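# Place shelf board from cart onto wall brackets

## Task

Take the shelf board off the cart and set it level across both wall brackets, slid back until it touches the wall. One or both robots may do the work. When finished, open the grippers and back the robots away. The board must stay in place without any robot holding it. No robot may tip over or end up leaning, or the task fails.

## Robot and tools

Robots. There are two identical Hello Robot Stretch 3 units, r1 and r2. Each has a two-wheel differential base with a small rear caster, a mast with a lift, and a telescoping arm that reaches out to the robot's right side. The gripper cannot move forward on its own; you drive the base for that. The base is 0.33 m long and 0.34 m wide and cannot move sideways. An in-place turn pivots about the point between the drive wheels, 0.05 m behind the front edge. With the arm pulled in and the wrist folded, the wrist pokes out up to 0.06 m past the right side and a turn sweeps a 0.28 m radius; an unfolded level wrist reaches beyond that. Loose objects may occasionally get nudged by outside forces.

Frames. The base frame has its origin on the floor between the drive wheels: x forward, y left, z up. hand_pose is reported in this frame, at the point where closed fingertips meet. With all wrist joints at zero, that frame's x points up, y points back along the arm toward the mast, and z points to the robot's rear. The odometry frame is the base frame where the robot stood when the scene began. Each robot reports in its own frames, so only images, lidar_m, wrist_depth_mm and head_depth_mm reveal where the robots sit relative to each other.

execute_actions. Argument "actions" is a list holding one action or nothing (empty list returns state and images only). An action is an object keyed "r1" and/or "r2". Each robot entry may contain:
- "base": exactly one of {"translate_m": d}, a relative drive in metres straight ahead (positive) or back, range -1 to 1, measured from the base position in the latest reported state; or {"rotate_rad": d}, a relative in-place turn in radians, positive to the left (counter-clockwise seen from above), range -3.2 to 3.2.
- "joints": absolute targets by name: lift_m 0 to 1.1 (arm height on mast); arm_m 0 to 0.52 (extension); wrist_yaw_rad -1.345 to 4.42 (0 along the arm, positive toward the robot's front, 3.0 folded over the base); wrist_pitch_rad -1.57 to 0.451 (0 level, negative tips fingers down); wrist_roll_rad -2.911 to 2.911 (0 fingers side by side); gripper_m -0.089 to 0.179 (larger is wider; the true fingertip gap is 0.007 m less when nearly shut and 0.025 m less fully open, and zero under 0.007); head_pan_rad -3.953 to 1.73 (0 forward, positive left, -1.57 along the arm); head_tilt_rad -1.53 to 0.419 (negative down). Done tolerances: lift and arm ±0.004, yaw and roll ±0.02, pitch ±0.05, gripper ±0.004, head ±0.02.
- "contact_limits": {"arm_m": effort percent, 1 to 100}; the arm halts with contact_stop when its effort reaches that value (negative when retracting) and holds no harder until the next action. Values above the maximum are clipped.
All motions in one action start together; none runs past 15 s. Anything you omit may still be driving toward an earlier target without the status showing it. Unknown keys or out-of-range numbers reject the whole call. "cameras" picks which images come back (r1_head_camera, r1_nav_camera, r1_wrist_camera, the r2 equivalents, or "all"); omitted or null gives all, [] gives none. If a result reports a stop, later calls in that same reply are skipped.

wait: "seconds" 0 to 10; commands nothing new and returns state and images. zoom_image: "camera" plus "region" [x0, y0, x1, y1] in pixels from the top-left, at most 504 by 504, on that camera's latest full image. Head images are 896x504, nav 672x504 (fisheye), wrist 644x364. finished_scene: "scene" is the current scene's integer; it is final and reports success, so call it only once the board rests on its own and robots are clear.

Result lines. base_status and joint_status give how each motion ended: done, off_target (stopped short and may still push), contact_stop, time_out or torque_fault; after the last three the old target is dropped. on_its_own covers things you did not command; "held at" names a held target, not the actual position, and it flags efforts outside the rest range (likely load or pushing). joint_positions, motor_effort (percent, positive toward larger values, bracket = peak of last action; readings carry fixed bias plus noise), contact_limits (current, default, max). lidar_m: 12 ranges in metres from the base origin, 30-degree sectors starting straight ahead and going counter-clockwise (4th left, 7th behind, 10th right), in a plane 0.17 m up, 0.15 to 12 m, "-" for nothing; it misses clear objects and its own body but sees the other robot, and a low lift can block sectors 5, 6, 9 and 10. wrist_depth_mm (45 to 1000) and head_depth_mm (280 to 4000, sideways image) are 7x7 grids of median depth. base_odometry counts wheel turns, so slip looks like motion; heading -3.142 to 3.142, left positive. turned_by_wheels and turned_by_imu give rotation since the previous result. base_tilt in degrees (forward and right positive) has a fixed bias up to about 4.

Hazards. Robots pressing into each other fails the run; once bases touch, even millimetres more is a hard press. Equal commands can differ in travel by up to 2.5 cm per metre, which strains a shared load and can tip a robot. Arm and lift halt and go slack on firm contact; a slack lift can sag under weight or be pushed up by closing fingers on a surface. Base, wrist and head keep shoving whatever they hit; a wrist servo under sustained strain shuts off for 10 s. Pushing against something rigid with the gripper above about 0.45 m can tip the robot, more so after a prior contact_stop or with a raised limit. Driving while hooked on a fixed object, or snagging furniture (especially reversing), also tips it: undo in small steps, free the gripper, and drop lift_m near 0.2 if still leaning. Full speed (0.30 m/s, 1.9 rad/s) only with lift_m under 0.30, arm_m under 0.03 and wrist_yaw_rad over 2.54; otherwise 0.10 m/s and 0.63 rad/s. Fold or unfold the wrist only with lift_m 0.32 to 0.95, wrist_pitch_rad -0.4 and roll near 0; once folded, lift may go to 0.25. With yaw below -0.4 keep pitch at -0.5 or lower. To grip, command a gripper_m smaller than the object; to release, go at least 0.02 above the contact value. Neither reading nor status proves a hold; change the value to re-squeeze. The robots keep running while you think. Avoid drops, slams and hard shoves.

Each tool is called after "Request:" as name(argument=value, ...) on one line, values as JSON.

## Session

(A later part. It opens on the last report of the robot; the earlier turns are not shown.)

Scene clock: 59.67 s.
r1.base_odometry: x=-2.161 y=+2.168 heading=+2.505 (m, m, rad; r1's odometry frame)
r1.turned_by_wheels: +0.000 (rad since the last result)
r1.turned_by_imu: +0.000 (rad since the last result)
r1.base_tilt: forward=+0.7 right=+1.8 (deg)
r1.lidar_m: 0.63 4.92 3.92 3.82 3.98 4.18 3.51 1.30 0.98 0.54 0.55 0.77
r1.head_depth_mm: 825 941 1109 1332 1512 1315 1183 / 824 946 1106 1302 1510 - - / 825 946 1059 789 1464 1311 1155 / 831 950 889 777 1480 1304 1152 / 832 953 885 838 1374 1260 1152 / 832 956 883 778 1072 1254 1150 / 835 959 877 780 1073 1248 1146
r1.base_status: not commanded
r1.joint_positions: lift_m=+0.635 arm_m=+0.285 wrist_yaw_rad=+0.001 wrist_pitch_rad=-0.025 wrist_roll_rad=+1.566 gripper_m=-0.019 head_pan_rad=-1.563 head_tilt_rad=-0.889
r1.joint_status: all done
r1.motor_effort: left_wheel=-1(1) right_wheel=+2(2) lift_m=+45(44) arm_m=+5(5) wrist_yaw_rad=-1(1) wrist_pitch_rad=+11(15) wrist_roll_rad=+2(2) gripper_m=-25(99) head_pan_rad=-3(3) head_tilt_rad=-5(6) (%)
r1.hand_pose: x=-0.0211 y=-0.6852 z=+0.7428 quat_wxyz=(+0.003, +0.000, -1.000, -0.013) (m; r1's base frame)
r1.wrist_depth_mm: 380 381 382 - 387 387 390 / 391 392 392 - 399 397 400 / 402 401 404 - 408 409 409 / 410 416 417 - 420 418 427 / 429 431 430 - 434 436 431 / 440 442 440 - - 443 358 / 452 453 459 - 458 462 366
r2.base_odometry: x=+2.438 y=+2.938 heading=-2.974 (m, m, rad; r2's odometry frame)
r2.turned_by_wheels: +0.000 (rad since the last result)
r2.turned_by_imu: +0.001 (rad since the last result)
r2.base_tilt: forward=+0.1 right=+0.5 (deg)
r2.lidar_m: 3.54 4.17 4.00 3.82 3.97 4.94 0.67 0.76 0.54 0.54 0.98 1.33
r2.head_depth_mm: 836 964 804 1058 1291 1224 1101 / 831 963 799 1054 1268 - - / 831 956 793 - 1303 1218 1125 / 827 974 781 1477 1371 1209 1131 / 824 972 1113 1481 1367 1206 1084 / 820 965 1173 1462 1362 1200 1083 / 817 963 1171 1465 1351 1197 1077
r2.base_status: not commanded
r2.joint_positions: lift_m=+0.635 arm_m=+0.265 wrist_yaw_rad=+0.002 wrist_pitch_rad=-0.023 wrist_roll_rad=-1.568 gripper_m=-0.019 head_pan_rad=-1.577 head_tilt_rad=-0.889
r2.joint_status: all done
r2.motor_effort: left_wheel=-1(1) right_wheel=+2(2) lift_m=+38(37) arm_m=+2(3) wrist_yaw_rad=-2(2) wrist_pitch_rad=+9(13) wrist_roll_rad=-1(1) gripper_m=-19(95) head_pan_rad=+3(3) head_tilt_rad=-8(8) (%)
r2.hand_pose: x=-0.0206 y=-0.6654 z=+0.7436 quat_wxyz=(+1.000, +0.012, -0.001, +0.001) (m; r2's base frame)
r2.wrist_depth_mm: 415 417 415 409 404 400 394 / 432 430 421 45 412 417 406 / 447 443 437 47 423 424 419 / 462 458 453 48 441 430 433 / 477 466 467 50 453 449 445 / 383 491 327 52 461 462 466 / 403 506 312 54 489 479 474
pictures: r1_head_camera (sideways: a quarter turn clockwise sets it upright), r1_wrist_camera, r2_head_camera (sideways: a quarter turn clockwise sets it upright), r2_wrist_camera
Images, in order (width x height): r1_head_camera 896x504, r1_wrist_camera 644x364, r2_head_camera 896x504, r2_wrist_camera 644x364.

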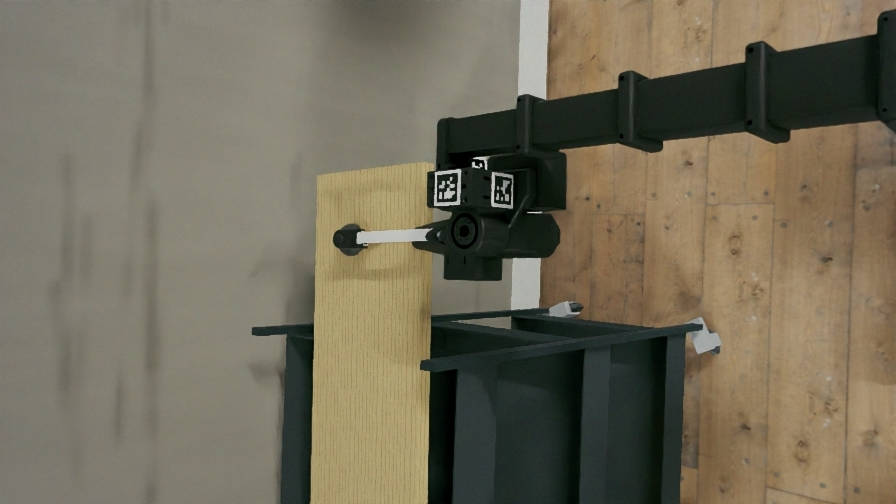

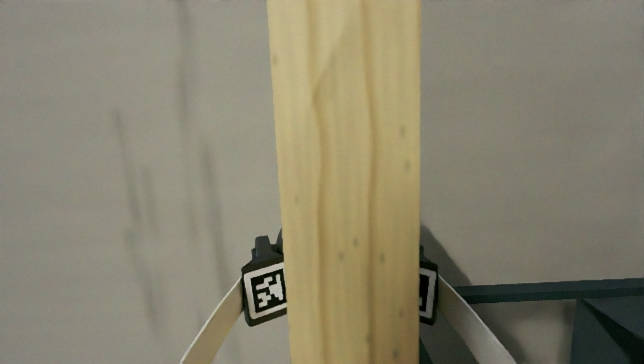

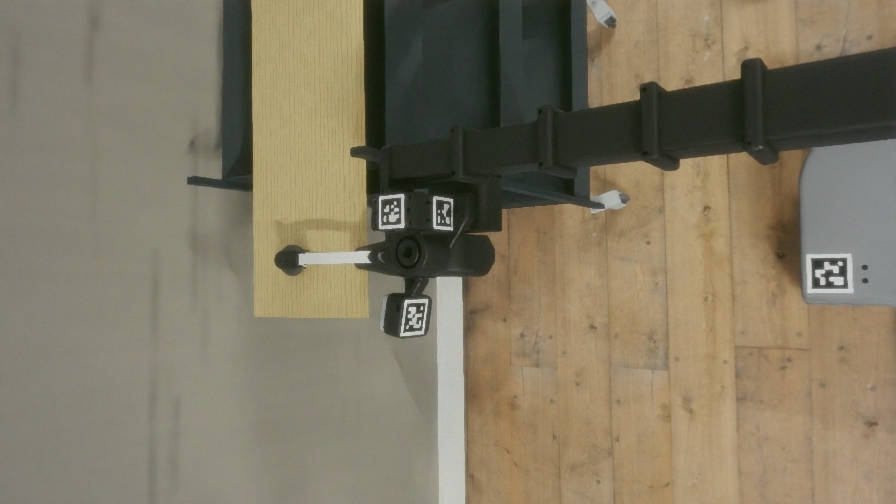

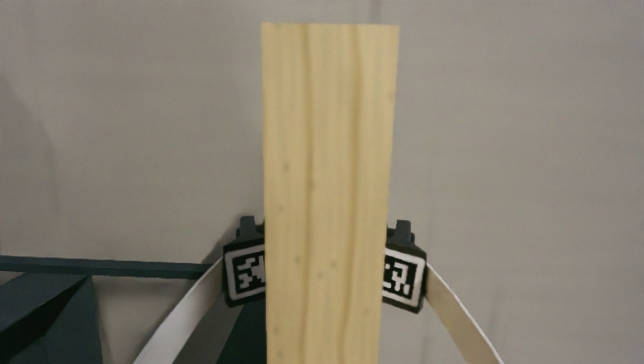

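Request:
execute_actions(actions=[{"r1": {"joints": {"lift_m": 0.70, "head_pan_rad": -1.3, "head_tilt_rad": -0.75}}, "r2": {"joints": {"lift_m": 0.70, "head_pan_rad": -1.85, "head_tilt_rad": -0.75}}}], cameras=["r1_head_camera", "r1_wrist_camera", "r2_head_camera", "r2_wrist_camera"])

Scene clock: 61.97 s.
r1.base_odometry: x=-2.161 y=+2.168 heading=+2.505 (m, m, rad; r1's odometry frame)
r1.turned_by_wheels: +0.000 (rad since the last result)
r1.turned_by_imu: +0.000 (rad since the last result)
r1.base_tilt: forward=+0.7 right=+1.7 (deg)
r1.lidar_m: 0.64 4.91 3.96 3.83 4.00 4.17 3.50 1.29 0.98 0.53 0.55 0.77
r1.head_depth_mm: 770 855 960 830 - 1400 1215 / 788 882 990 786 - 1397 1211 / 809 904 1012 810 1359 1408 1210 / 830 930 1045 807 875 1201 1190 / 855 958 1072 832 1057 1158 1201 / 878 990 1093 863 1082 1248 1202 / 906 1024 1122 853 1079 1256 1205
r1.base_status: not commanded
r1.joint_positions: lift_m=+0.700 arm_m=+0.285 wrist_yaw_rad=+0.001 wrist_pitch_rad=-0.077 wrist_roll_rad=+1.566 gripper_m=-0.010 head_pan_rad=-1.307 head_tilt_rad=-0.755
r1.joint_status: all done
r1.on_its_own: gripper_m is held at -0.011, not at your -0.020, by its stall guard, which is not easing now
r1.motor_effort: left_wheel=-1(1) right_wheel=+2(2) lift_m=+51(52) arm_m=+4(4) wrist_yaw_rad=-1(1) wrist_pitch_rad=+32(34) wrist_roll_rad=+2(2) gripper_m=-23(25) head_pan_rad=+4(25) head_tilt_rad=+3(18) (%)
r1.hand_pose: x=-0.0211 y=-0.6833 z=+0.7943 quat_wxyz=(+0.003, +0.001, -0.999, -0.039) (m; r1's base frame)
r1.wrist_depth_mm: 368 373 380 - 397 403 410 / 377 383 392 - 405 415 422 / 388 394 402 - 420 421 436 / 395 403 409 - 429 438 451 / 410 416 425 - 441 453 458 / 421 426 438 - - 467 382 / 437 442 455 46 273 480 394
r2.base_odometry: x=+2.438 y=+2.938 heading=-2.974 (m, m, rad; r2's odometry frame)
r2.turned_by_wheels: +0.000 (rad since the last result)
r2.turned_by_imu: +0.001 (rad since the last result)
r2.base_tilt: forward=+0.2 right=+0.4 (deg)
r2.lidar_m: 3.55 4.17 3.99 3.84 3.98 4.95 0.67 0.76 0.54 0.54 0.98 1.33
r2.head_depth_mm: 919 1076 896 953 1427 1280 1123 / 887 1029 859 947 1273 1282 - / 856 995 864 916 1111 - 1085 / 829 958 862 862 993 1219 1112 / 805 923 929 - 1407 1268 1109 / 781 890 980 730 1433 1262 1106 / 757 860 979 1139 1395 1254 1102
r2.base_status: not commanded
r2.joint_positions: lift_m=+0.700 arm_m=+0.265 wrist_yaw_rad=+0.002 wrist_pitch_rad=-0.080 wrist_roll_rad=-1.570 gripper_m=-0.019 head_pan_rad=-1.843 head_tilt_rad=-0.754
r2.joint_status: all done
r2.motor_effort: left_wheel=+0(1) right_wheel=+2(2) lift_m=+43(46) arm_m=+2(2) wrist_yaw_rad=-2(2) wrist_pitch_rad=+32(34) wrist_roll_rad=+0(1) gripper_m=-23(23) head_pan_rad=-4(24) head_tilt_rad=+2(22) (%)
r2.hand_pose: x=-0.0206 y=-0.6633 z=+0.7940 quat_wxyz=(+0.999, +0.041, +0.000, +0.001) (m; r2's base frame)
r2.wrist_depth_mm: 445 433 420 403 403 389 380 / 463 449 430 46 413 405 388 / 476 462 446 47 418 413 405 / 489 478 461 49 436 421 414 / 506 490 469 51 448 435 425 / 420 507 53 53 465 446 441 / 440 532 271 55 482 466 460
pictures: r1_head_camera (sideways: a quarter turn clockwise sets it upright), r1_wrist_camera, r2_head_camera (sideways: a quarter turn clockwise sets it upright), r2_wrist_camera
Images, in order (width x height): r1_head_camera 896x504, r1_wrist_camera 644x364, r2_head_camera 896x504, r2_wrist_camera 644x364.

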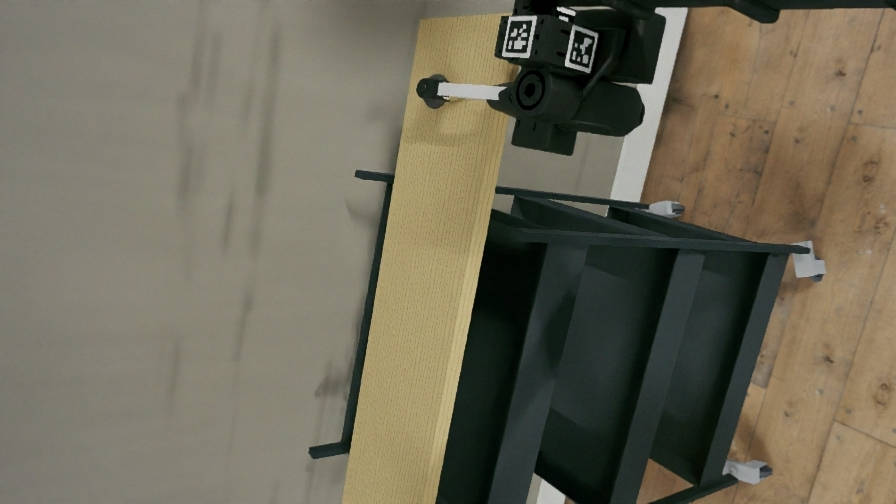

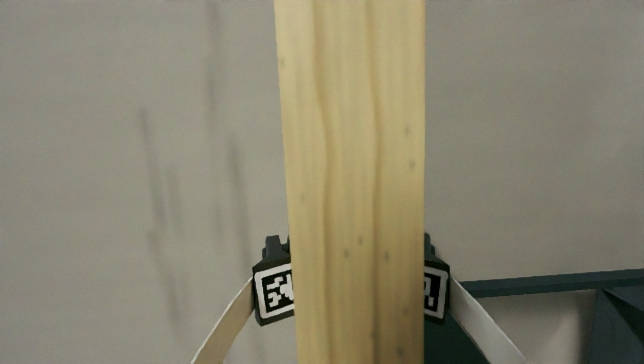

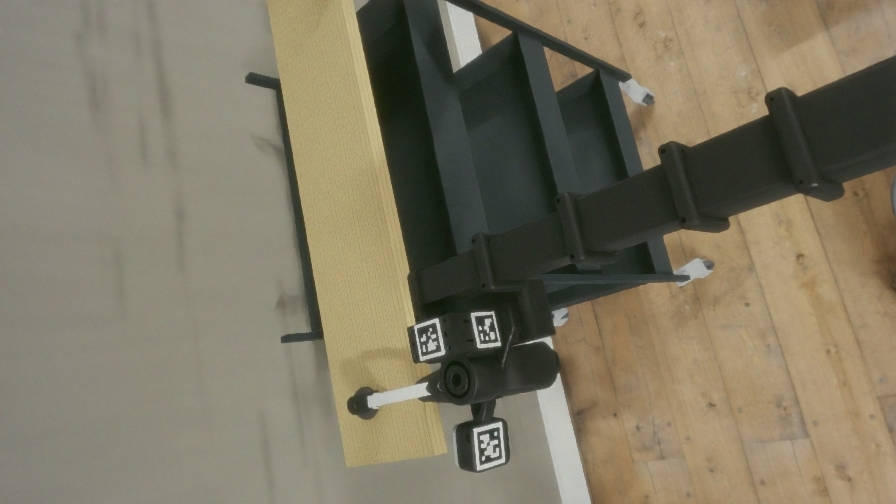

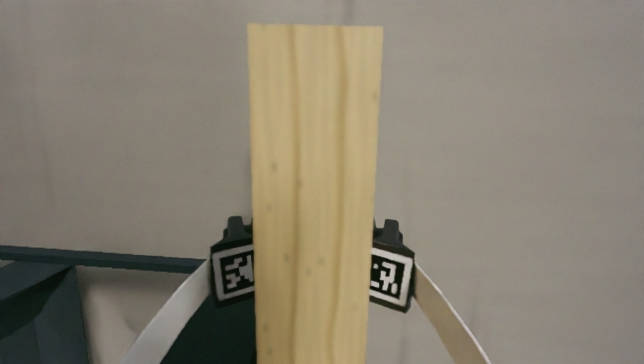

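Request:
execute_actions(actions=[{"r1": {"joints": {"lift_m": 0.77, "wrist_pitch_rad": 0.055}}, "r2": {"joints": {"lift_m": 0.77, "wrist_pitch_rad": 0.055}}}], cameras=["r1_head_camera", "r2_head_camera"])

Scene clock: 63.93 s.
r1.base_odometry: x=-2.161 y=+2.168 heading=+2.505 (m, m, rad; r1's odometry frame)
r1.turned_by_wheels: +0.000 (rad since the last result)
r1.turned_by_imu: +0.000 (rad since the last result)
r1.base_tilt: forward=+0.7 right=+1.7 (deg)
r1.lidar_m: 0.64 4.91 3.95 3.82 4.00 4.19 3.50 1.29 0.98 0.53 0.55 0.77
r1.head_depth_mm: 770 857 936 700 1357 1392 1213 / 787 879 962 692 1381 1409 1215 / 810 903 974 981 1355 1405 1217 / 834 930 992 928 873 1201 1183 / 852 961 858 927 1054 1153 1199 / 878 989 847 951 1084 1248 1206 / 905 1022 842 975 1085 1257 1199
r1.base_status: not commanded
r1.joint_positions: lift_m=+0.770 arm_m=+0.285 wrist_yaw_rad=+0.001 wrist_pitch_rad=-0.026 wrist_roll_rad=+1.566 gripper_m=-0.010 head_pan_rad=-1.307 head_tilt_rad=-0.755
r1.joint_status: wrist_pitch_rad off_target (ended at -0.026, target +0.055); the others done
r1.on_its_own: gripper_m is held at -0.011, not at your -0.020, by its stall guard, which is not easing now; wrist_pitch_rad is at rest, and its effort (+33) is outside its rest range (-20 to +32)
r1.motor_effort: left_wheel=-1(1) right_wheel=+2(2) lift_m=+51(54) arm_m=+4(3) wrist_yaw_rad=-1(1) wrist_pitch_rad=+33(38) wrist_roll_rad=+2(2) gripper_m=-23(24) head_pan_rad=+3(4) head_tilt_rad=+4(3) (%)
r1.hand_pose: x=-0.0211 y=-0.6853 z=+0.8773 quat_wxyz=(+0.003, +0.000, -1.000, -0.013) (m; r1's base frame)
r1.wrist_depth_mm: 381 381 384 - 387 391 387 / 388 391 396 - 396 400 400 / 397 401 402 - 410 410 414 / 410 415 418 - 424 421 425 / 425 427 430 - 433 430 440 / 435 441 441 - - 361 449 / 451 457 453 46 460 308 464
r2.base_odometry: x=+2.438 y=+2.938 heading=-2.974 (m, m, rad; r2's odometry frame)
r2.turned_by_wheels: +0.000 (rad since the last result)
r2.turned_by_imu: +0.001 (rad since the last result)
r2.base_tilt: forward=+0.2 right=+0.3 (deg)
r2.lidar_m: 3.57 4.18 3.97 3.82 3.97 4.95 0.67 0.76 0.54 0.54 0.98 1.34
r2.head_depth_mm: 920 1025 935 954 1428 1283 1153 / 887 999 801 950 1267 1325 - / 857 976 765 917 1104 - 1098 / 831 957 763 - 1042 1217 1114 / 805 922 731 - 1408 1267 1114 / 781 889 714 1257 1434 1262 1104 / 756 859 920 1228 1398 1254 1103
r2.base_status: not commanded
r2.joint_positions: lift_m=+0.770 arm_m=+0.265 wrist_yaw_rad=+0.002 wrist_pitch_rad=-0.031 wrist_roll_rad=-1.570 gripper_m=-0.019 head_pan_rad=-1.843 head_tilt_rad=-0.754
r2.joint_status: wrist_pitch_rad off_target (ended at -0.031, target +0.055); the others done
r2.on_its_own: wrist_pitch_rad is at rest, and its effort (+34) is outside its rest range (-20 to +32)
r2.motor_effort: left_wheel=-1(1) right_wheel=+2(2) lift_m=+42(44) arm_m=+2(1) wrist_yaw_rad=-2(2) wrist_pitch_rad=+34(39) wrist_roll_rad=+0(0) gripper_m=-23(23) head_pan_rad=-4(4) head_tilt_rad=+2(3) (%)
r2.hand_pose: x=-0.0206 y=-0.6652 z=+0.8765 quat_wxyz=(+1.000, +0.016, +0.000, +0.001) (m; r2's base frame)
r2.wrist_depth_mm: 421 420 415 405 401 398 390 / 435 432 425 46 411 410 404 / 450 445 441 47 424 418 415 / 466 461 449 49 441 433 434 / 488 475 466 51 451 450 442 / 500 387 53 53 469 461 454 / 510 289 411 55 485 478 469
pictures: r1_head_camera (sideways: a quarter turn clockwise sets it upright), r2_head_camera (sideways: a quarter turn clockwise sets it upright)
Images, in order (width x height): r1_head_camera 896x504, r2_head_camera 896x504.

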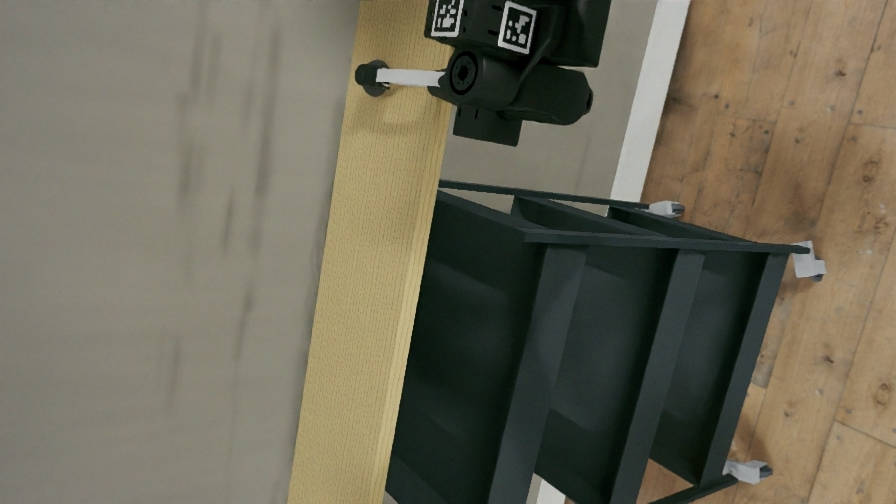

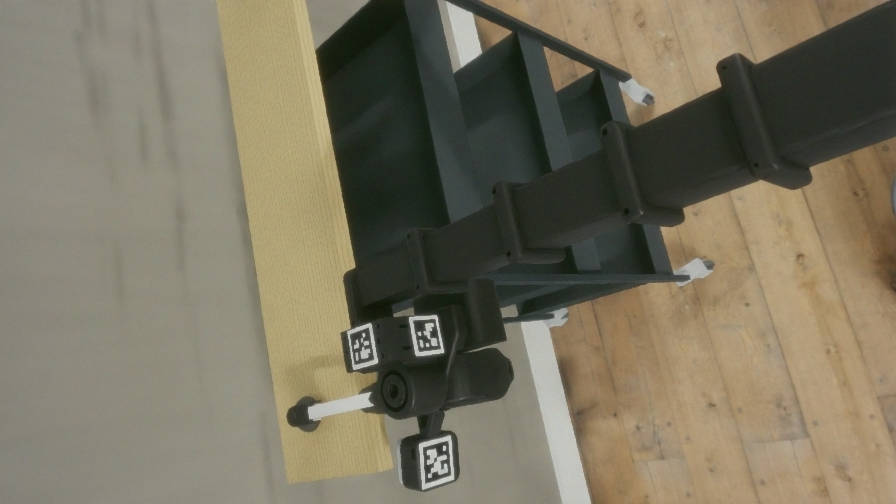

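Request:
execute_actions(actions=[{"r1": {"base": {"translate_m": 0.5}, "joints": {"arm_m": 0.165, "head_pan_rad": -0.9, "head_tilt_rad": -0.5}}, "r2": {"base": {"translate_m": 0.5}, "joints": {"arm_m": 0.145, "head_pan_rad": -0.6, "head_tilt_rad": -0.3}}}], cameras=["r1_head_camera", "r2_head_camera"])

Scene clock: 70.43 s.
r1.base_odometry: x=-2.563 y=+2.466 heading=+2.505 (m, m, rad; r1's odometry frame)
r1.turned_by_wheels: +0.000 (rad since the last result)
r1.turned_by_imu: +0.000 (rad since the last result)
r1.base_tilt: forward=+0.8 right=+1.8 (deg)
r1.lidar_m: 0.64 4.40 3.95 3.81 3.99 4.69 3.54 1.33 0.56 0.54 0.99 1.37
r1.head_depth_mm: 839 889 946 1014 729 587 1269 / 896 952 1020 1092 720 1278 1352 / 957 1021 1100 1186 711 1421 1386 / 1024 1105 1197 1277 738 1553 1394 / 1111 1202 1311 1359 807 1643 1391 / 1207 1321 1447 1003 1795 1692 1384 / 1322 1460 1616 1733 1980 1694 1383
r1.base_status: done
r1.joint_positions: lift_m=+0.770 arm_m=+0.165 wrist_yaw_rad=+0.006 wrist_pitch_rad=-0.026 wrist_roll_rad=+1.566 gripper_m=-0.010 head_pan_rad=-0.907 head_tilt_rad=-0.507
r1.joint_status: all done
r1.on_its_own: gripper_m is held at -0.011, not at your -0.020, by its stall guard, which is not easing now; wrist_pitch_rad is at rest, and its effort (+33) is outside its rest range (-20 to +32)
r1.motor_effort: left_wheel=+0(2) right_wheel=-4(9) lift_m=+51(51) arm_m=-5(8) wrist_yaw_rad=-5(5) wrist_pitch_rad=+33(33) wrist_roll_rad=+2(2) gripper_m=-24(24) head_pan_rad=+3(30) head_tilt_rad=+4(26) (%)
r1.hand_pose: x=-0.0198 y=-0.5658 z=+0.8773 quat_wxyz=(+0.003, +0.003, -1.000, -0.013) (m; r1's base frame)
r1.wrist_depth_mm: 496 493 500 - 421 363 245 / 509 511 505 - 437 363 249 / 517 528 531 - 454 367 249 / 539 539 545 - 467 376 250 / 561 560 557 - 565 333 253 / 573 574 577 - - 580 233 / 584 598 602 46 602 608 197
r2.base_odometry: x=+1.945 y=+2.855 heading=-2.974 (m, m, rad; r2's odometry frame)
r2.turned_by_wheels: +0.000 (rad since the last result)
r2.turned_by_imu: +0.001 (rad since the last result)
r2.base_tilt: forward=+0.3 right=+0.4 (deg)
r2.lidar_m: 3.50 3.66 4.01 3.82 3.98 5.43 0.67 0.83 0.92 0.94 0.97 1.32
r2.head_depth_mm: 929 969 1016 1066 1123 1182 1250 / 1030 1074 1136 1193 1263 1340 1357 / 1146 1211 1276 1358 1448 1555 1391 / 1291 1371 1475 1579 1693 1698 1392 / 1477 1594 1687 1882 2041 1757 1387 / 1751 1897 2092 2318 2302 1744 1389 / 2127 2356 2642 2917 2338 1747 1382
r2.base_status: done
r2.joint_positions: lift_m=+0.770 arm_m=+0.145 wrist_yaw_rad=-0.008 wrist_pitch_rad=-0.031 wrist_roll_rad=-1.570 gripper_m=-0.019 head_pan_rad=-0.607 head_tilt_rad=-0.310
r2.joint_status: all done
r2.on_its_own: wrist_pitch_rad is at rest, and its effort (+34) is outside its rest range (-20 to +32)
r2.motor_effort: left_wheel=-3(3) right_wheel=+5(7) lift_m=+42(43) arm_m=-2(3) wrist_yaw_rad=+6(5) wrist_pitch_rad=+34(34) wrist_roll_rad=+0(0) gripper_m=-23(23) head_pan_rad=+2(32) head_tilt_rad=+6(39) (%)
r2.hand_pose: x=-0.0231 y=-0.5456 z=+0.8765 quat_wxyz=(+1.000, +0.016, +0.000, -0.004) (m; r2's base frame)
r2.wrist_depth_mm: 537 524 517 510 505 500 500 / 556 546 539 46 524 519 512 / 577 565 558 48 544 537 527 / 595 584 585 49 557 554 548 / 620 607 590 51 580 570 564 / 640 626 53 53 596 590 580 / 655 653 634 55 623 613 602
pictures: r1_head_camera (sideways: a quarter turn clockwise sets it upright), r2_head_camera (sideways: a quarter turn clockwise sets it upright)
Images, in order (width x height): r1_head_camera 896x504, r2_head_camera 896x504.

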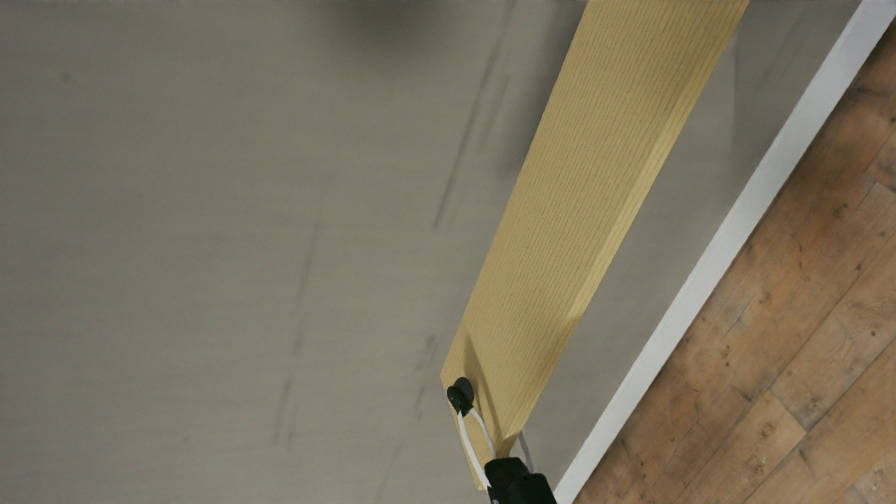

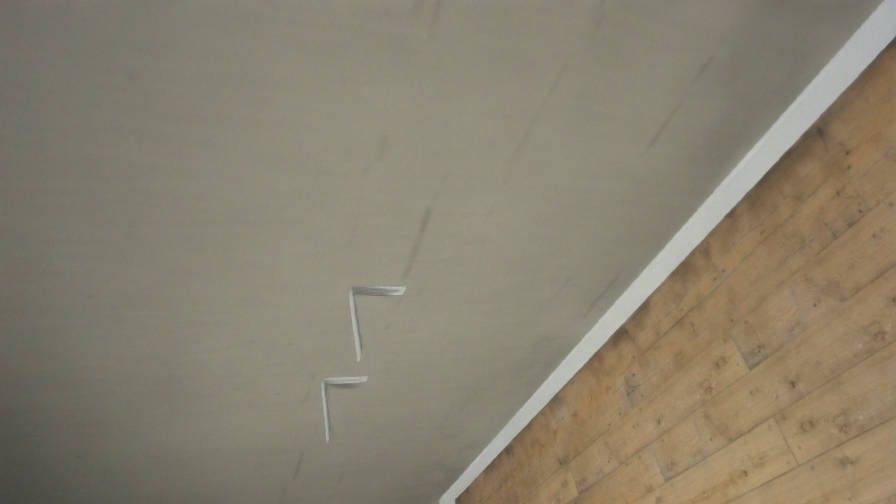

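Request:
execute_actions(actions=[{"r1": {"base": {"translate_m": 1.0}, "joints": {"head_pan_rad": -0.6, "head_tilt_rad": -0.35}}, "r2": {"base": {"translate_m": 0.996}, "joints": {"head_pan_rad": -0.9, "head_tilt_rad": -0.3}}}], cameras=["r1_head_camera", "r2_head_camera"])

Scene clock: 81.97 s.
r1.base_odometry: x=-3.367 y=+3.060 heading=+2.505 (m, m, rad; r1's odometry frame)
r1.turned_by_wheels: +0.000 (rad since the last result)
r1.turned_by_imu: -0.001 (rad since the last result)
r1.base_tilt: forward=+0.7 right=+1.8 (deg)
r1.lidar_m: 0.63 3.34 3.93 3.79 3.95 5.49 3.60 1.08 1.00 0.97 1.01 1.39
r1.head_depth_mm: 1055 1092 1130 1173 1197 665 1316 / 1174 1218 1265 1318 941 751 1470 / 1308 1375 1434 1476 918 1659 1582 / 1500 1580 1654 1750 968 1867 1579 / 1741 1849 1908 2086 731 2022 1574 / 2082 2225 2408 2603 2455 2006 1573 / 2574 2823 3047 3293 2776 1916 1565
r1.base_status: done
r1.joint_positions: lift_m=+0.770 arm_m=+0.165 wrist_yaw_rad=+0.005 wrist_pitch_rad=-0.026 wrist_roll_rad=+1.566 gripper_m=-0.010 head_pan_rad=-0.607 head_tilt_rad=-0.359
r1.joint_status: all done
r1.on_its_own: gripper_m is held at -0.011, not at your -0.020, by its stall guard, which is not easing now; wrist_pitch_rad is at rest, and its effort (+33) is outside its rest range (-20 to +32)
r1.motor_effort: left_wheel=-1(4) right_wheel=+0(7) lift_m=+51(51) arm_m=-5(5) wrist_yaw_rad=-4(9) wrist_pitch_rad=+33(33) wrist_roll_rad=+2(1) gripper_m=-24(24) head_pan_rad=+3(25) head_tilt_rad=+5(21) (%)
r1.hand_pose: x=-0.0200 y=-0.5658 z=+0.8773 quat_wxyz=(+0.003, +0.003, -1.000, -0.013) (m; r1's base frame)
r1.wrist_depth_mm: 509 512 519 - 518 518 520 / 526 529 522 - 536 541 538 / 539 543 544 - 558 559 558 / 552 560 555 - 569 565 564 / 570 574 576 - 585 582 587 / 587 596 593 - - 605 608 / 615 613 612 - 623 622 620
r2.base_odometry: x=+0.963 y=+2.689 heading=-2.974 (m, m, rad; r2's odometry frame)
r2.turned_by_wheels: +0.000 (rad since the last result)
r2.turned_by_imu: +0.002 (rad since the last result)
r2.base_tilt: forward=+0.1 right=+0.4 (deg)
r2.lidar_m: 2.52 2.60 3.55 3.85 4.01 5.42 0.67 1.33 0.97 0.93 0.96 1.31
r2.head_depth_mm: 780 823 866 921 980 1042 1115 / 831 876 930 981 1058 1137 1218 / 888 942 1000 1067 1149 1239 1315 / 954 1013 1086 1165 1262 1371 1390 / 1028 1096 1180 1273 1397 1526 1394 / 1112 1202 1306 1418 1559 1652 1387 / 1220 1323 1452 1598 1777 1744 1388
r2.base_status: done
r2.joint_positions: lift_m=+0.770 arm_m=+0.145 wrist_yaw_rad=-0.007 wrist_pitch_rad=-0.031 wrist_roll_rad=-1.570 gripper_m=-0.019 head_pan_rad=-0.893 head_tilt_rad=-0.310
r2.joint_status: all done
r2.on_its_own: wrist_pitch_rad is at rest, and its effort (+35) is outside its rest range (-20 to +32)
r2.motor_effort: left_wheel=-1(5) right_wheel=+2(8) lift_m=+43(43) arm_m=-1(1) wrist_yaw_rad=+5(10) wrist_pitch_rad=+35(34) wrist_roll_rad=+0(0) gripper_m=-24(23) head_pan_rad=-3(22) head_tilt_rad=+6(6) (%)
r2.hand_pose: x=-0.0229 y=-0.5456 z=+0.8765 quat_wxyz=(+1.000, +0.016, +0.000, -0.003) (m; r2's base frame)
r2.wrist_depth_mm: 528 523 512 48 491 490 493 / 540 526 524 49 513 512 506 / 563 552 548 50 534 521 522 / 579 577 554 51 552 542 533 / 614 598 578 53 565 557 550 / 619 616 54 54 575 582 571 / 655 640 639 56 611 605 598
pictures: r1_head_camera (sideways: a quarter turn clockwise sets it upright), r2_head_camera (sideways: a quarter turn clockwise sets it upright)
Images, in order (width x height): r1_head_camera 896x504, r2_head_camera 896x504.

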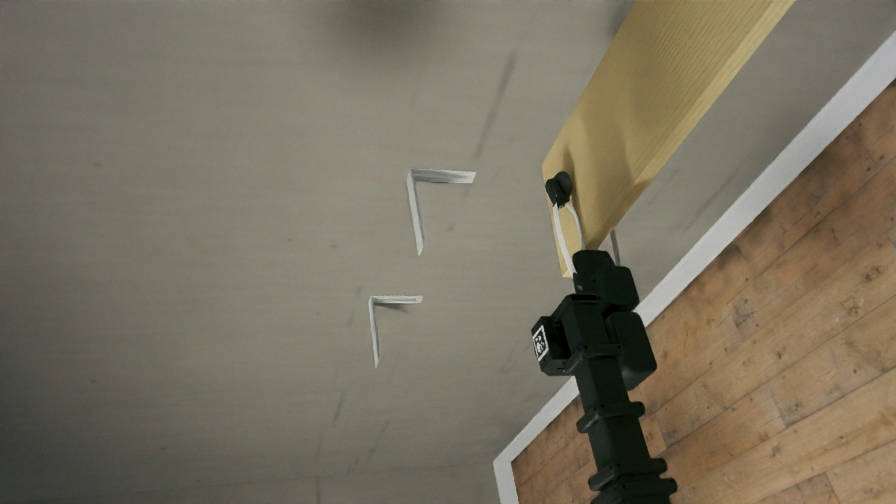

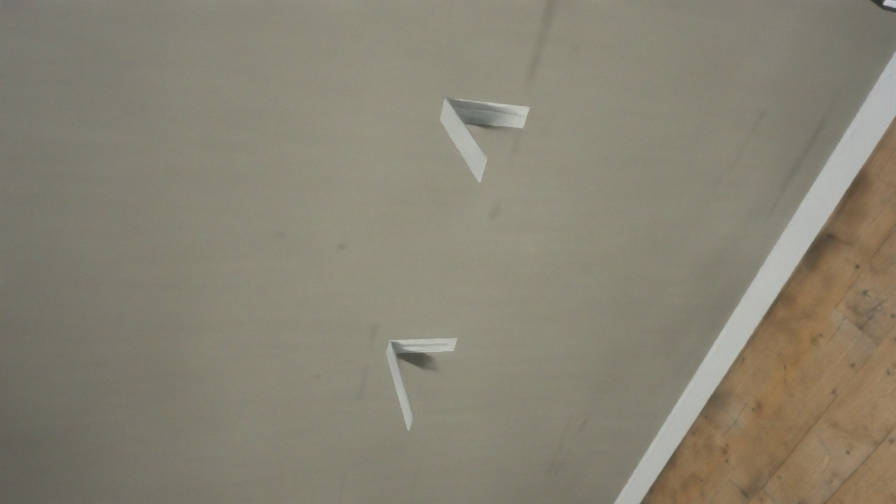

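Request:
execute_actions(actions=[{"r1": {"base": {"translate_m": 1.0}, "joints": {"lift_m": 0.95, "head_pan_rad": -1.1, "head_tilt_rad": -0.45}}, "r2": {"base": {"translate_m": 0.997}, "joints": {"lift_m": 0.95, "head_pan_rad": -1.9, "head_tilt_rad": -0.45}}}], cameras=["r1_head_camera", "r2_head_camera"])

Scene clock: 93.70 s.
r1.base_odometry: x=-4.171 y=+3.655 heading=+2.505 (m, m, rad; r1's odometry frame)
r1.turned_by_wheels: +0.000 (rad since the last result)
r1.turned_by_imu: -0.001 (rad since the last result)
r1.base_tilt: forward=+0.7 right=+1.7 (deg)
r1.lidar_m: 0.63 2.32 3.22 3.79 3.95 5.48 2.13 1.38 1.01 0.98 1.02 1.41
r1.head_depth_mm: 814 861 914 944 523 1118 1199 / 853 903 960 986 1098 1188 1286 / 893 948 1011 684 1163 1263 1357 / 934 999 1072 672 1246 1353 1420 / 987 1055 1130 715 1329 1458 1457 / 1041 1117 1206 768 1430 1578 1456 / 1099 1184 1275 838 1544 1699 1450
r1.base_status: done
r1.joint_positions: lift_m=+0.950 arm_m=+0.165 wrist_yaw_rad=+0.007 wrist_pitch_rad=-0.026 wrist_roll_rad=+1.566 gripper_m=-0.010 head_pan_rad=-1.093 head_tilt_rad=-0.444
r1.joint_status: all done
r1.on_its_own: gripper_m is held at -0.011, not at your -0.020, by its stall guard, which is not easing now; wrist_pitch_rad is at rest, and its effort (+33) is outside its rest range (-20 to +32)
r1.motor_effort: left_wheel=+0(3) right_wheel=-2(8) lift_m=+51(53) arm_m=-5(5) wrist_yaw_rad=-6(8) wrist_pitch_rad=+33(33) wrist_roll_rad=+2(2) gripper_m=-23(24) head_pan_rad=-4(32) head_tilt_rad=-2(15) (%)
r1.hand_pose: x=-0.0196 y=-0.5658 z=+1.0575 quat_wxyz=(+0.003, +0.003, -1.000, -0.013) (m; r1's base frame)
r1.wrist_depth_mm: 520 523 529 - - 529 538 / 535 535 541 - - 555 552 / 551 551 557 - - 565 569 / 568 572 577 - - 582 586 / 589 586 588 - 601 602 601 / 602 618 607 - - 626 617 / 627 630 627 - 642 641 641
r2.base_odometry: x=-0.020 y=+2.523 heading=-2.974 (m, m, rad; r2's odometry frame)
r2.turned_by_wheels: +0.000 (rad since the last result)
r2.turned_by_imu: +0.002 (rad since the last result)
r2.base_tilt: forward=+0.1 right=+0.5 (deg)
r2.lidar_m: 1.52 1.57 2.14 3.86 4.01 0.79 0.68 1.32 0.96 0.92 0.95 1.29
r2.head_depth_mm: 896 991 1083 621 1433 - - / 861 945 1032 622 - - - / 823 905 989 577 - 1445 1269 / 794 866 956 579 - 1392 1271 / 765 832 914 627 - 1316 1265 / 736 802 875 583 - 1255 1263 / 713 772 841 506 1035 1166 1228
r2.base_status: done
r2.joint_positions: lift_m=+0.950 arm_m=+0.145 wrist_yaw_rad=-0.009 wrist_pitch_rad=-0.031 wrist_roll_rad=-1.570 gripper_m=-0.019 head_pan_rad=-1.893 head_tilt_rad=-0.444
r2.joint_status: all done
r2.on_its_own: wrist_pitch_rad is at rest, and its effort (+34) is outside its rest range (-20 to +32)
r2.motor_effort: left_wheel=-2(6) right_wheel=+3(9) lift_m=+42(46) arm_m=-2(1) wrist_yaw_rad=+6(10) wrist_pitch_rad=+34(34) wrist_roll_rad=+0(0) gripper_m=-23(23) head_pan_rad=-4(34) head_tilt_rad=-4(22) (%)
r2.hand_pose: x=-0.0234 y=-0.5456 z=+1.0565 quat_wxyz=(+1.000, +0.016, +0.000, -0.004) (m; r2's base frame)
r2.wrist_depth_mm: 515 499 500 50 477 479 475 / 526 522 520 51 499 496 490 / 550 541 536 52 518 508 503 / 573 563 544 53 536 534 517 / 590 586 563 54 555 543 536 / 613 618 322 55 571 559 557 / 638 637 617 57 602 587 575
pictures: r1_head_camera (sideways: a quarter turn clockwise sets it upright), r2_head_camera (sideways: a quarter turn clockwise sets it upright)
Images, in order (width x height): r1_head_camera 896x504, r2_head_camera 896x504.

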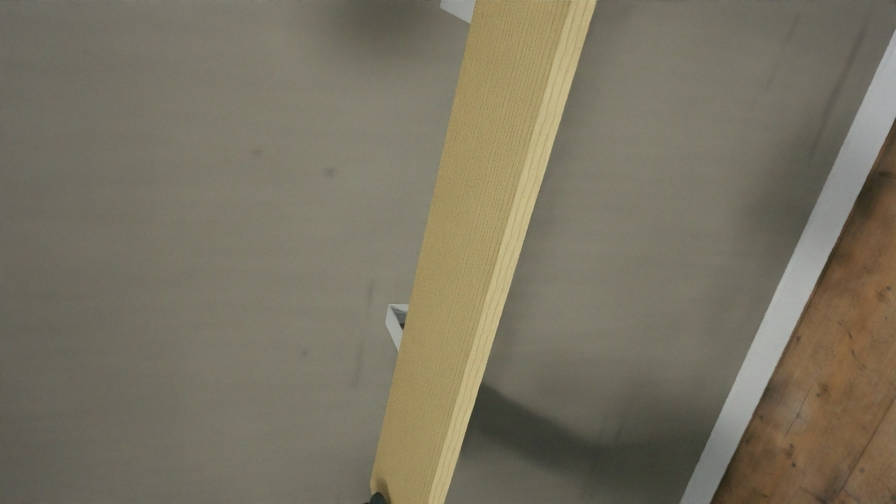

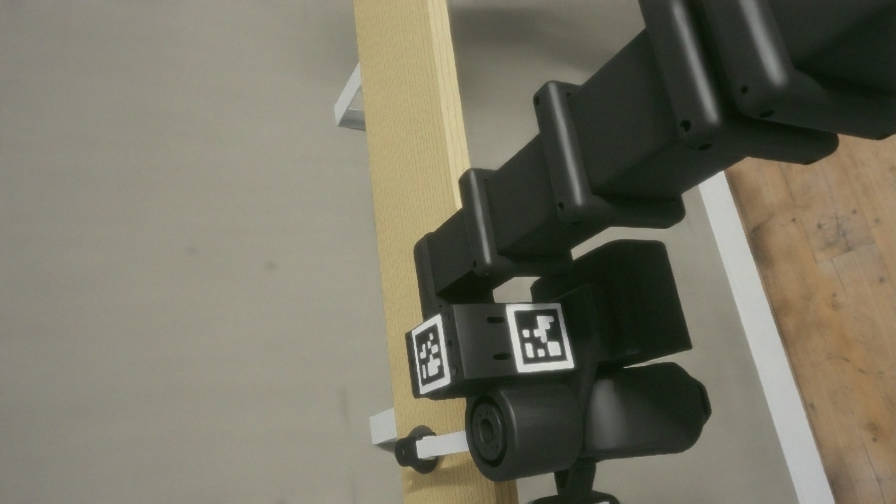

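Request:
execute_actions(actions=[{"r1": {"base": {"translate_m": 0.105}, "joints": {"head_pan_rad": -1.35, "head_tilt_rad": -0.45}}, "r2": {"base": {"translate_m": 0.105}, "joints": {"head_pan_rad": -1.75, "head_tilt_rad": -0.45}}}])

Scene clock: 95.90 s.
r1.base_odometry: x=-4.256 y=+3.717 heading=+2.505 (m, m, rad; r1's odometry frame)
r1.turned_by_wheels: +0.000 (rad since the last result)
r1.turned_by_imu: +0.000 (rad since the last result)
r1.base_tilt: forward=+0.8 right=+1.9 (deg)
r1.lidar_m: 0.63 2.22 3.05 3.76 3.94 5.43 2.11 1.38 1.02 0.98 1.02 1.41
r1.head_depth_mm: 797 848 902 949 - - 1230 / 814 865 921 962 489 1186 1273 / 831 886 949 987 1093 1195 1316 / 849 909 970 687 1132 1233 1348 / 870 928 998 678 1166 1280 1378 / 890 953 1021 670 1205 1322 1413 / 912 973 1049 662 1245 1367 1436
r1.base_status: done
r1.joint_positions: lift_m=+0.950 arm_m=+0.165 wrist_yaw_rad=+0.006 wrist_pitch_rad=-0.026 wrist_roll_rad=+1.566 gripper_m=-0.010 head_pan_rad=-1.343 head_tilt_rad=-0.444
r1.joint_status: all done
r1.on_its_own: gripper_m is held at -0.011, not at your -0.020, by its stall guard, which is not easing now; wrist_pitch_rad is at rest, and its effort (+33) is outside its rest range (-20 to +32)
r1.motor_effort: left_wheel=+1(3) right_wheel=-4(5) lift_m=+51(51) arm_m=-5(5) wrist_yaw_rad=-5(5) wrist_pitch_rad=+33(33) wrist_roll_rad=+1(2) gripper_m=-23(24) head_pan_rad=-3(23) head_tilt_rad=-4(3) (%)
r1.hand_pose: x=-0.0198 y=-0.5658 z=+1.0575 quat_wxyz=(+0.003, +0.003, -1.000, -0.013) (m; r1's base frame)
r1.wrist_depth_mm: 524 530 528 - - 537 537 / 541 540 541 - - 547 553 / 553 556 554 - - 566 569 / 569 575 577 - - 585 591 / 585 582 597 - - 603 600 / 607 613 604 - - 619 621 / 634 632 633 - 638 640 653
r2.base_odometry: x=-0.123 y=+2.505 heading=-2.974 (m, m, rad; r2's odometry frame)
r2.turned_by_wheels: +0.000 (rad since the last result)
r2.turned_by_imu: +0.000 (rad since the last result)
r2.base_tilt: forward=+0.2 right=+0.4 (deg)
r2.lidar_m: 1.41 1.46 1.98 3.86 3.99 0.79 0.68 1.32 0.96 0.92 0.95 1.28
r2.head_depth_mm: 817 897 995 585 1214 - - / 796 872 965 544 - 1427 1272 / 776 849 940 632 - 1379 1271 / 758 829 910 - - 1333 1269 / 741 810 886 584 - 1291 1268 / 724 789 865 506 1096 1218 1258 / 707 770 840 909 1071 1162 1252
r2.base_status: done
r2.joint_positions: lift_m=+0.950 arm_m=+0.145 wrist_yaw_rad=-0.009 wrist_pitch_rad=-0.031 wrist_roll_rad=-1.570 gripper_m=-0.019 head_pan_rad=-1.757 head_tilt_rad=-0.444
r2.joint_status: all done
r2.on_its_own: wrist_pitch_rad is at rest, and its effort (+34) is outside its rest range (-20 to +32)
r2.motor_effort: left_wheel=-3(4) right_wheel=+5(8) lift_m=+42(43) arm_m=-1(2) wrist_yaw_rad=+7(6) wrist_pitch_rad=+34(34) wrist_roll_rad=+0(0) gripper_m=-23(23) head_pan_rad=+2(16) head_tilt_rad=-4(5) (%)
r2.hand_pose: x=-0.0234 y=-0.5456 z=+1.0565 quat_wxyz=(+1.000, +0.016, +0.000, -0.004) (m; r2's base frame)
r2.wrist_depth_mm: 509 505 496 50 483 479 471 / 525 518 521 51 497 498 485 / 550 533 529 52 524 514 501 / 571 552 548 53 537 525 527 / 582 580 564 54 554 541 551 / 611 598 226 56 561 564 566 / 641 635 618 57 603 588 581
pictures: r1_head_camera (sideways: a quarter turn clockwise sets it upright), r1_nav_camera (sideways: a quarter turn counterclockwise sets it upright), r1_wrist_camera, r2_head_camera (sideways: a quarter turn clockwise sets it upright), r2_nav_camera (sideways: a quarter turn counterclockwise sets it upright), r2_wrist_camera
Images, in order (width x height): r1_head_camera 896x504, r1_nav_camera 672x504, r1_wrist_camera 644x364, r2_head_camera 896x504, r2_nav_camera 672x504, r2_wrist_camera 644x364.

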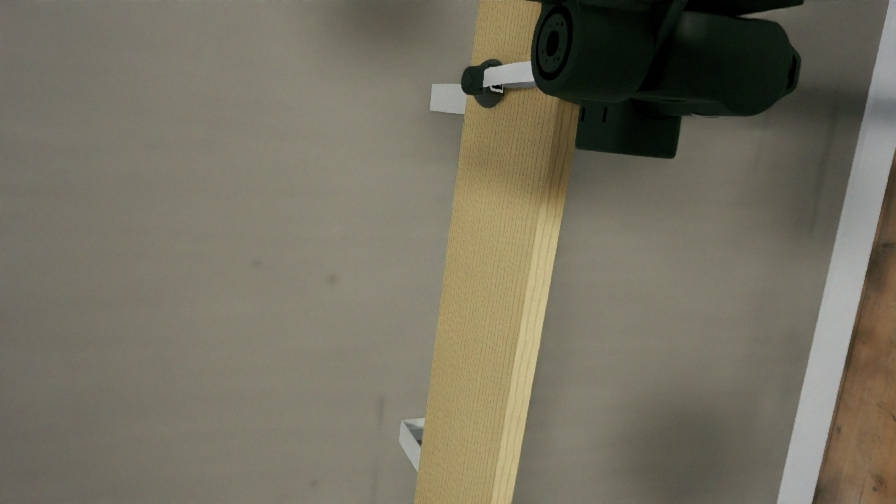

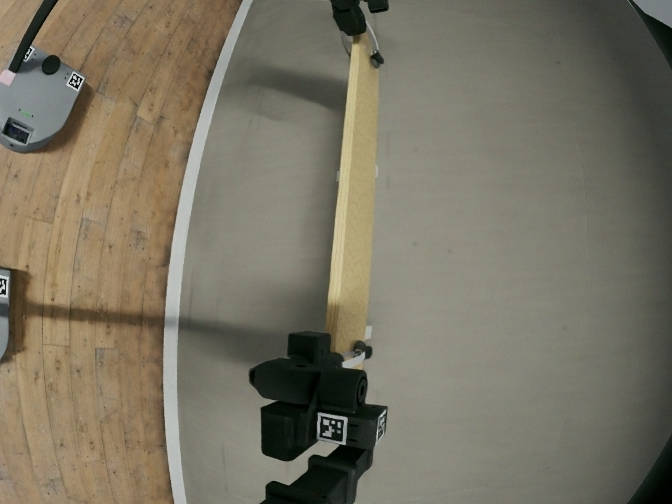

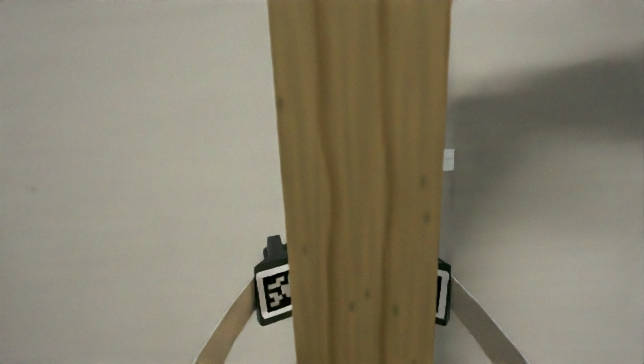

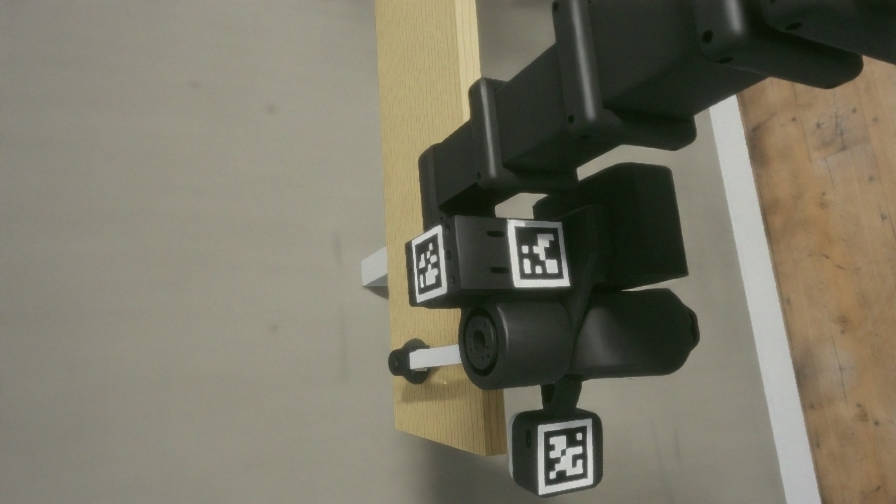

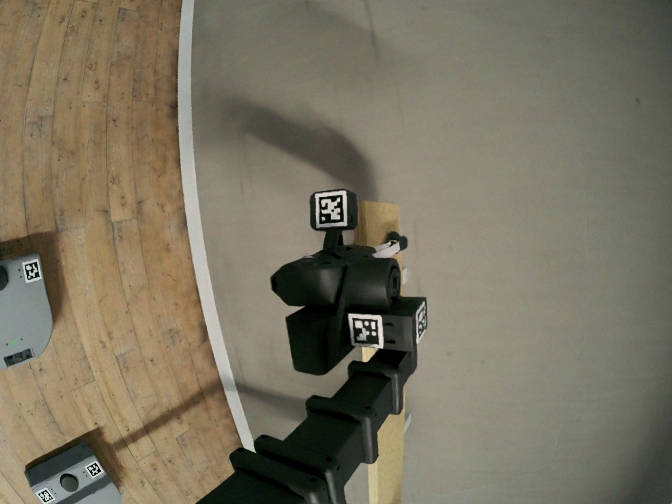

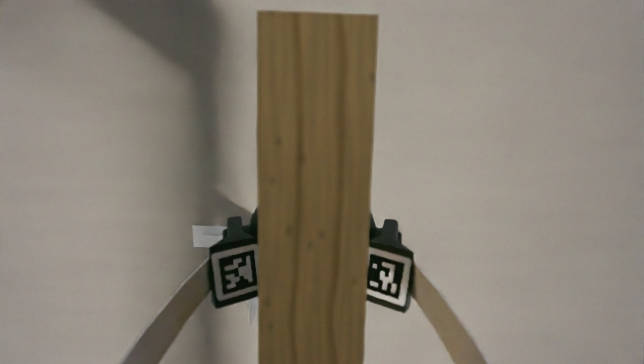

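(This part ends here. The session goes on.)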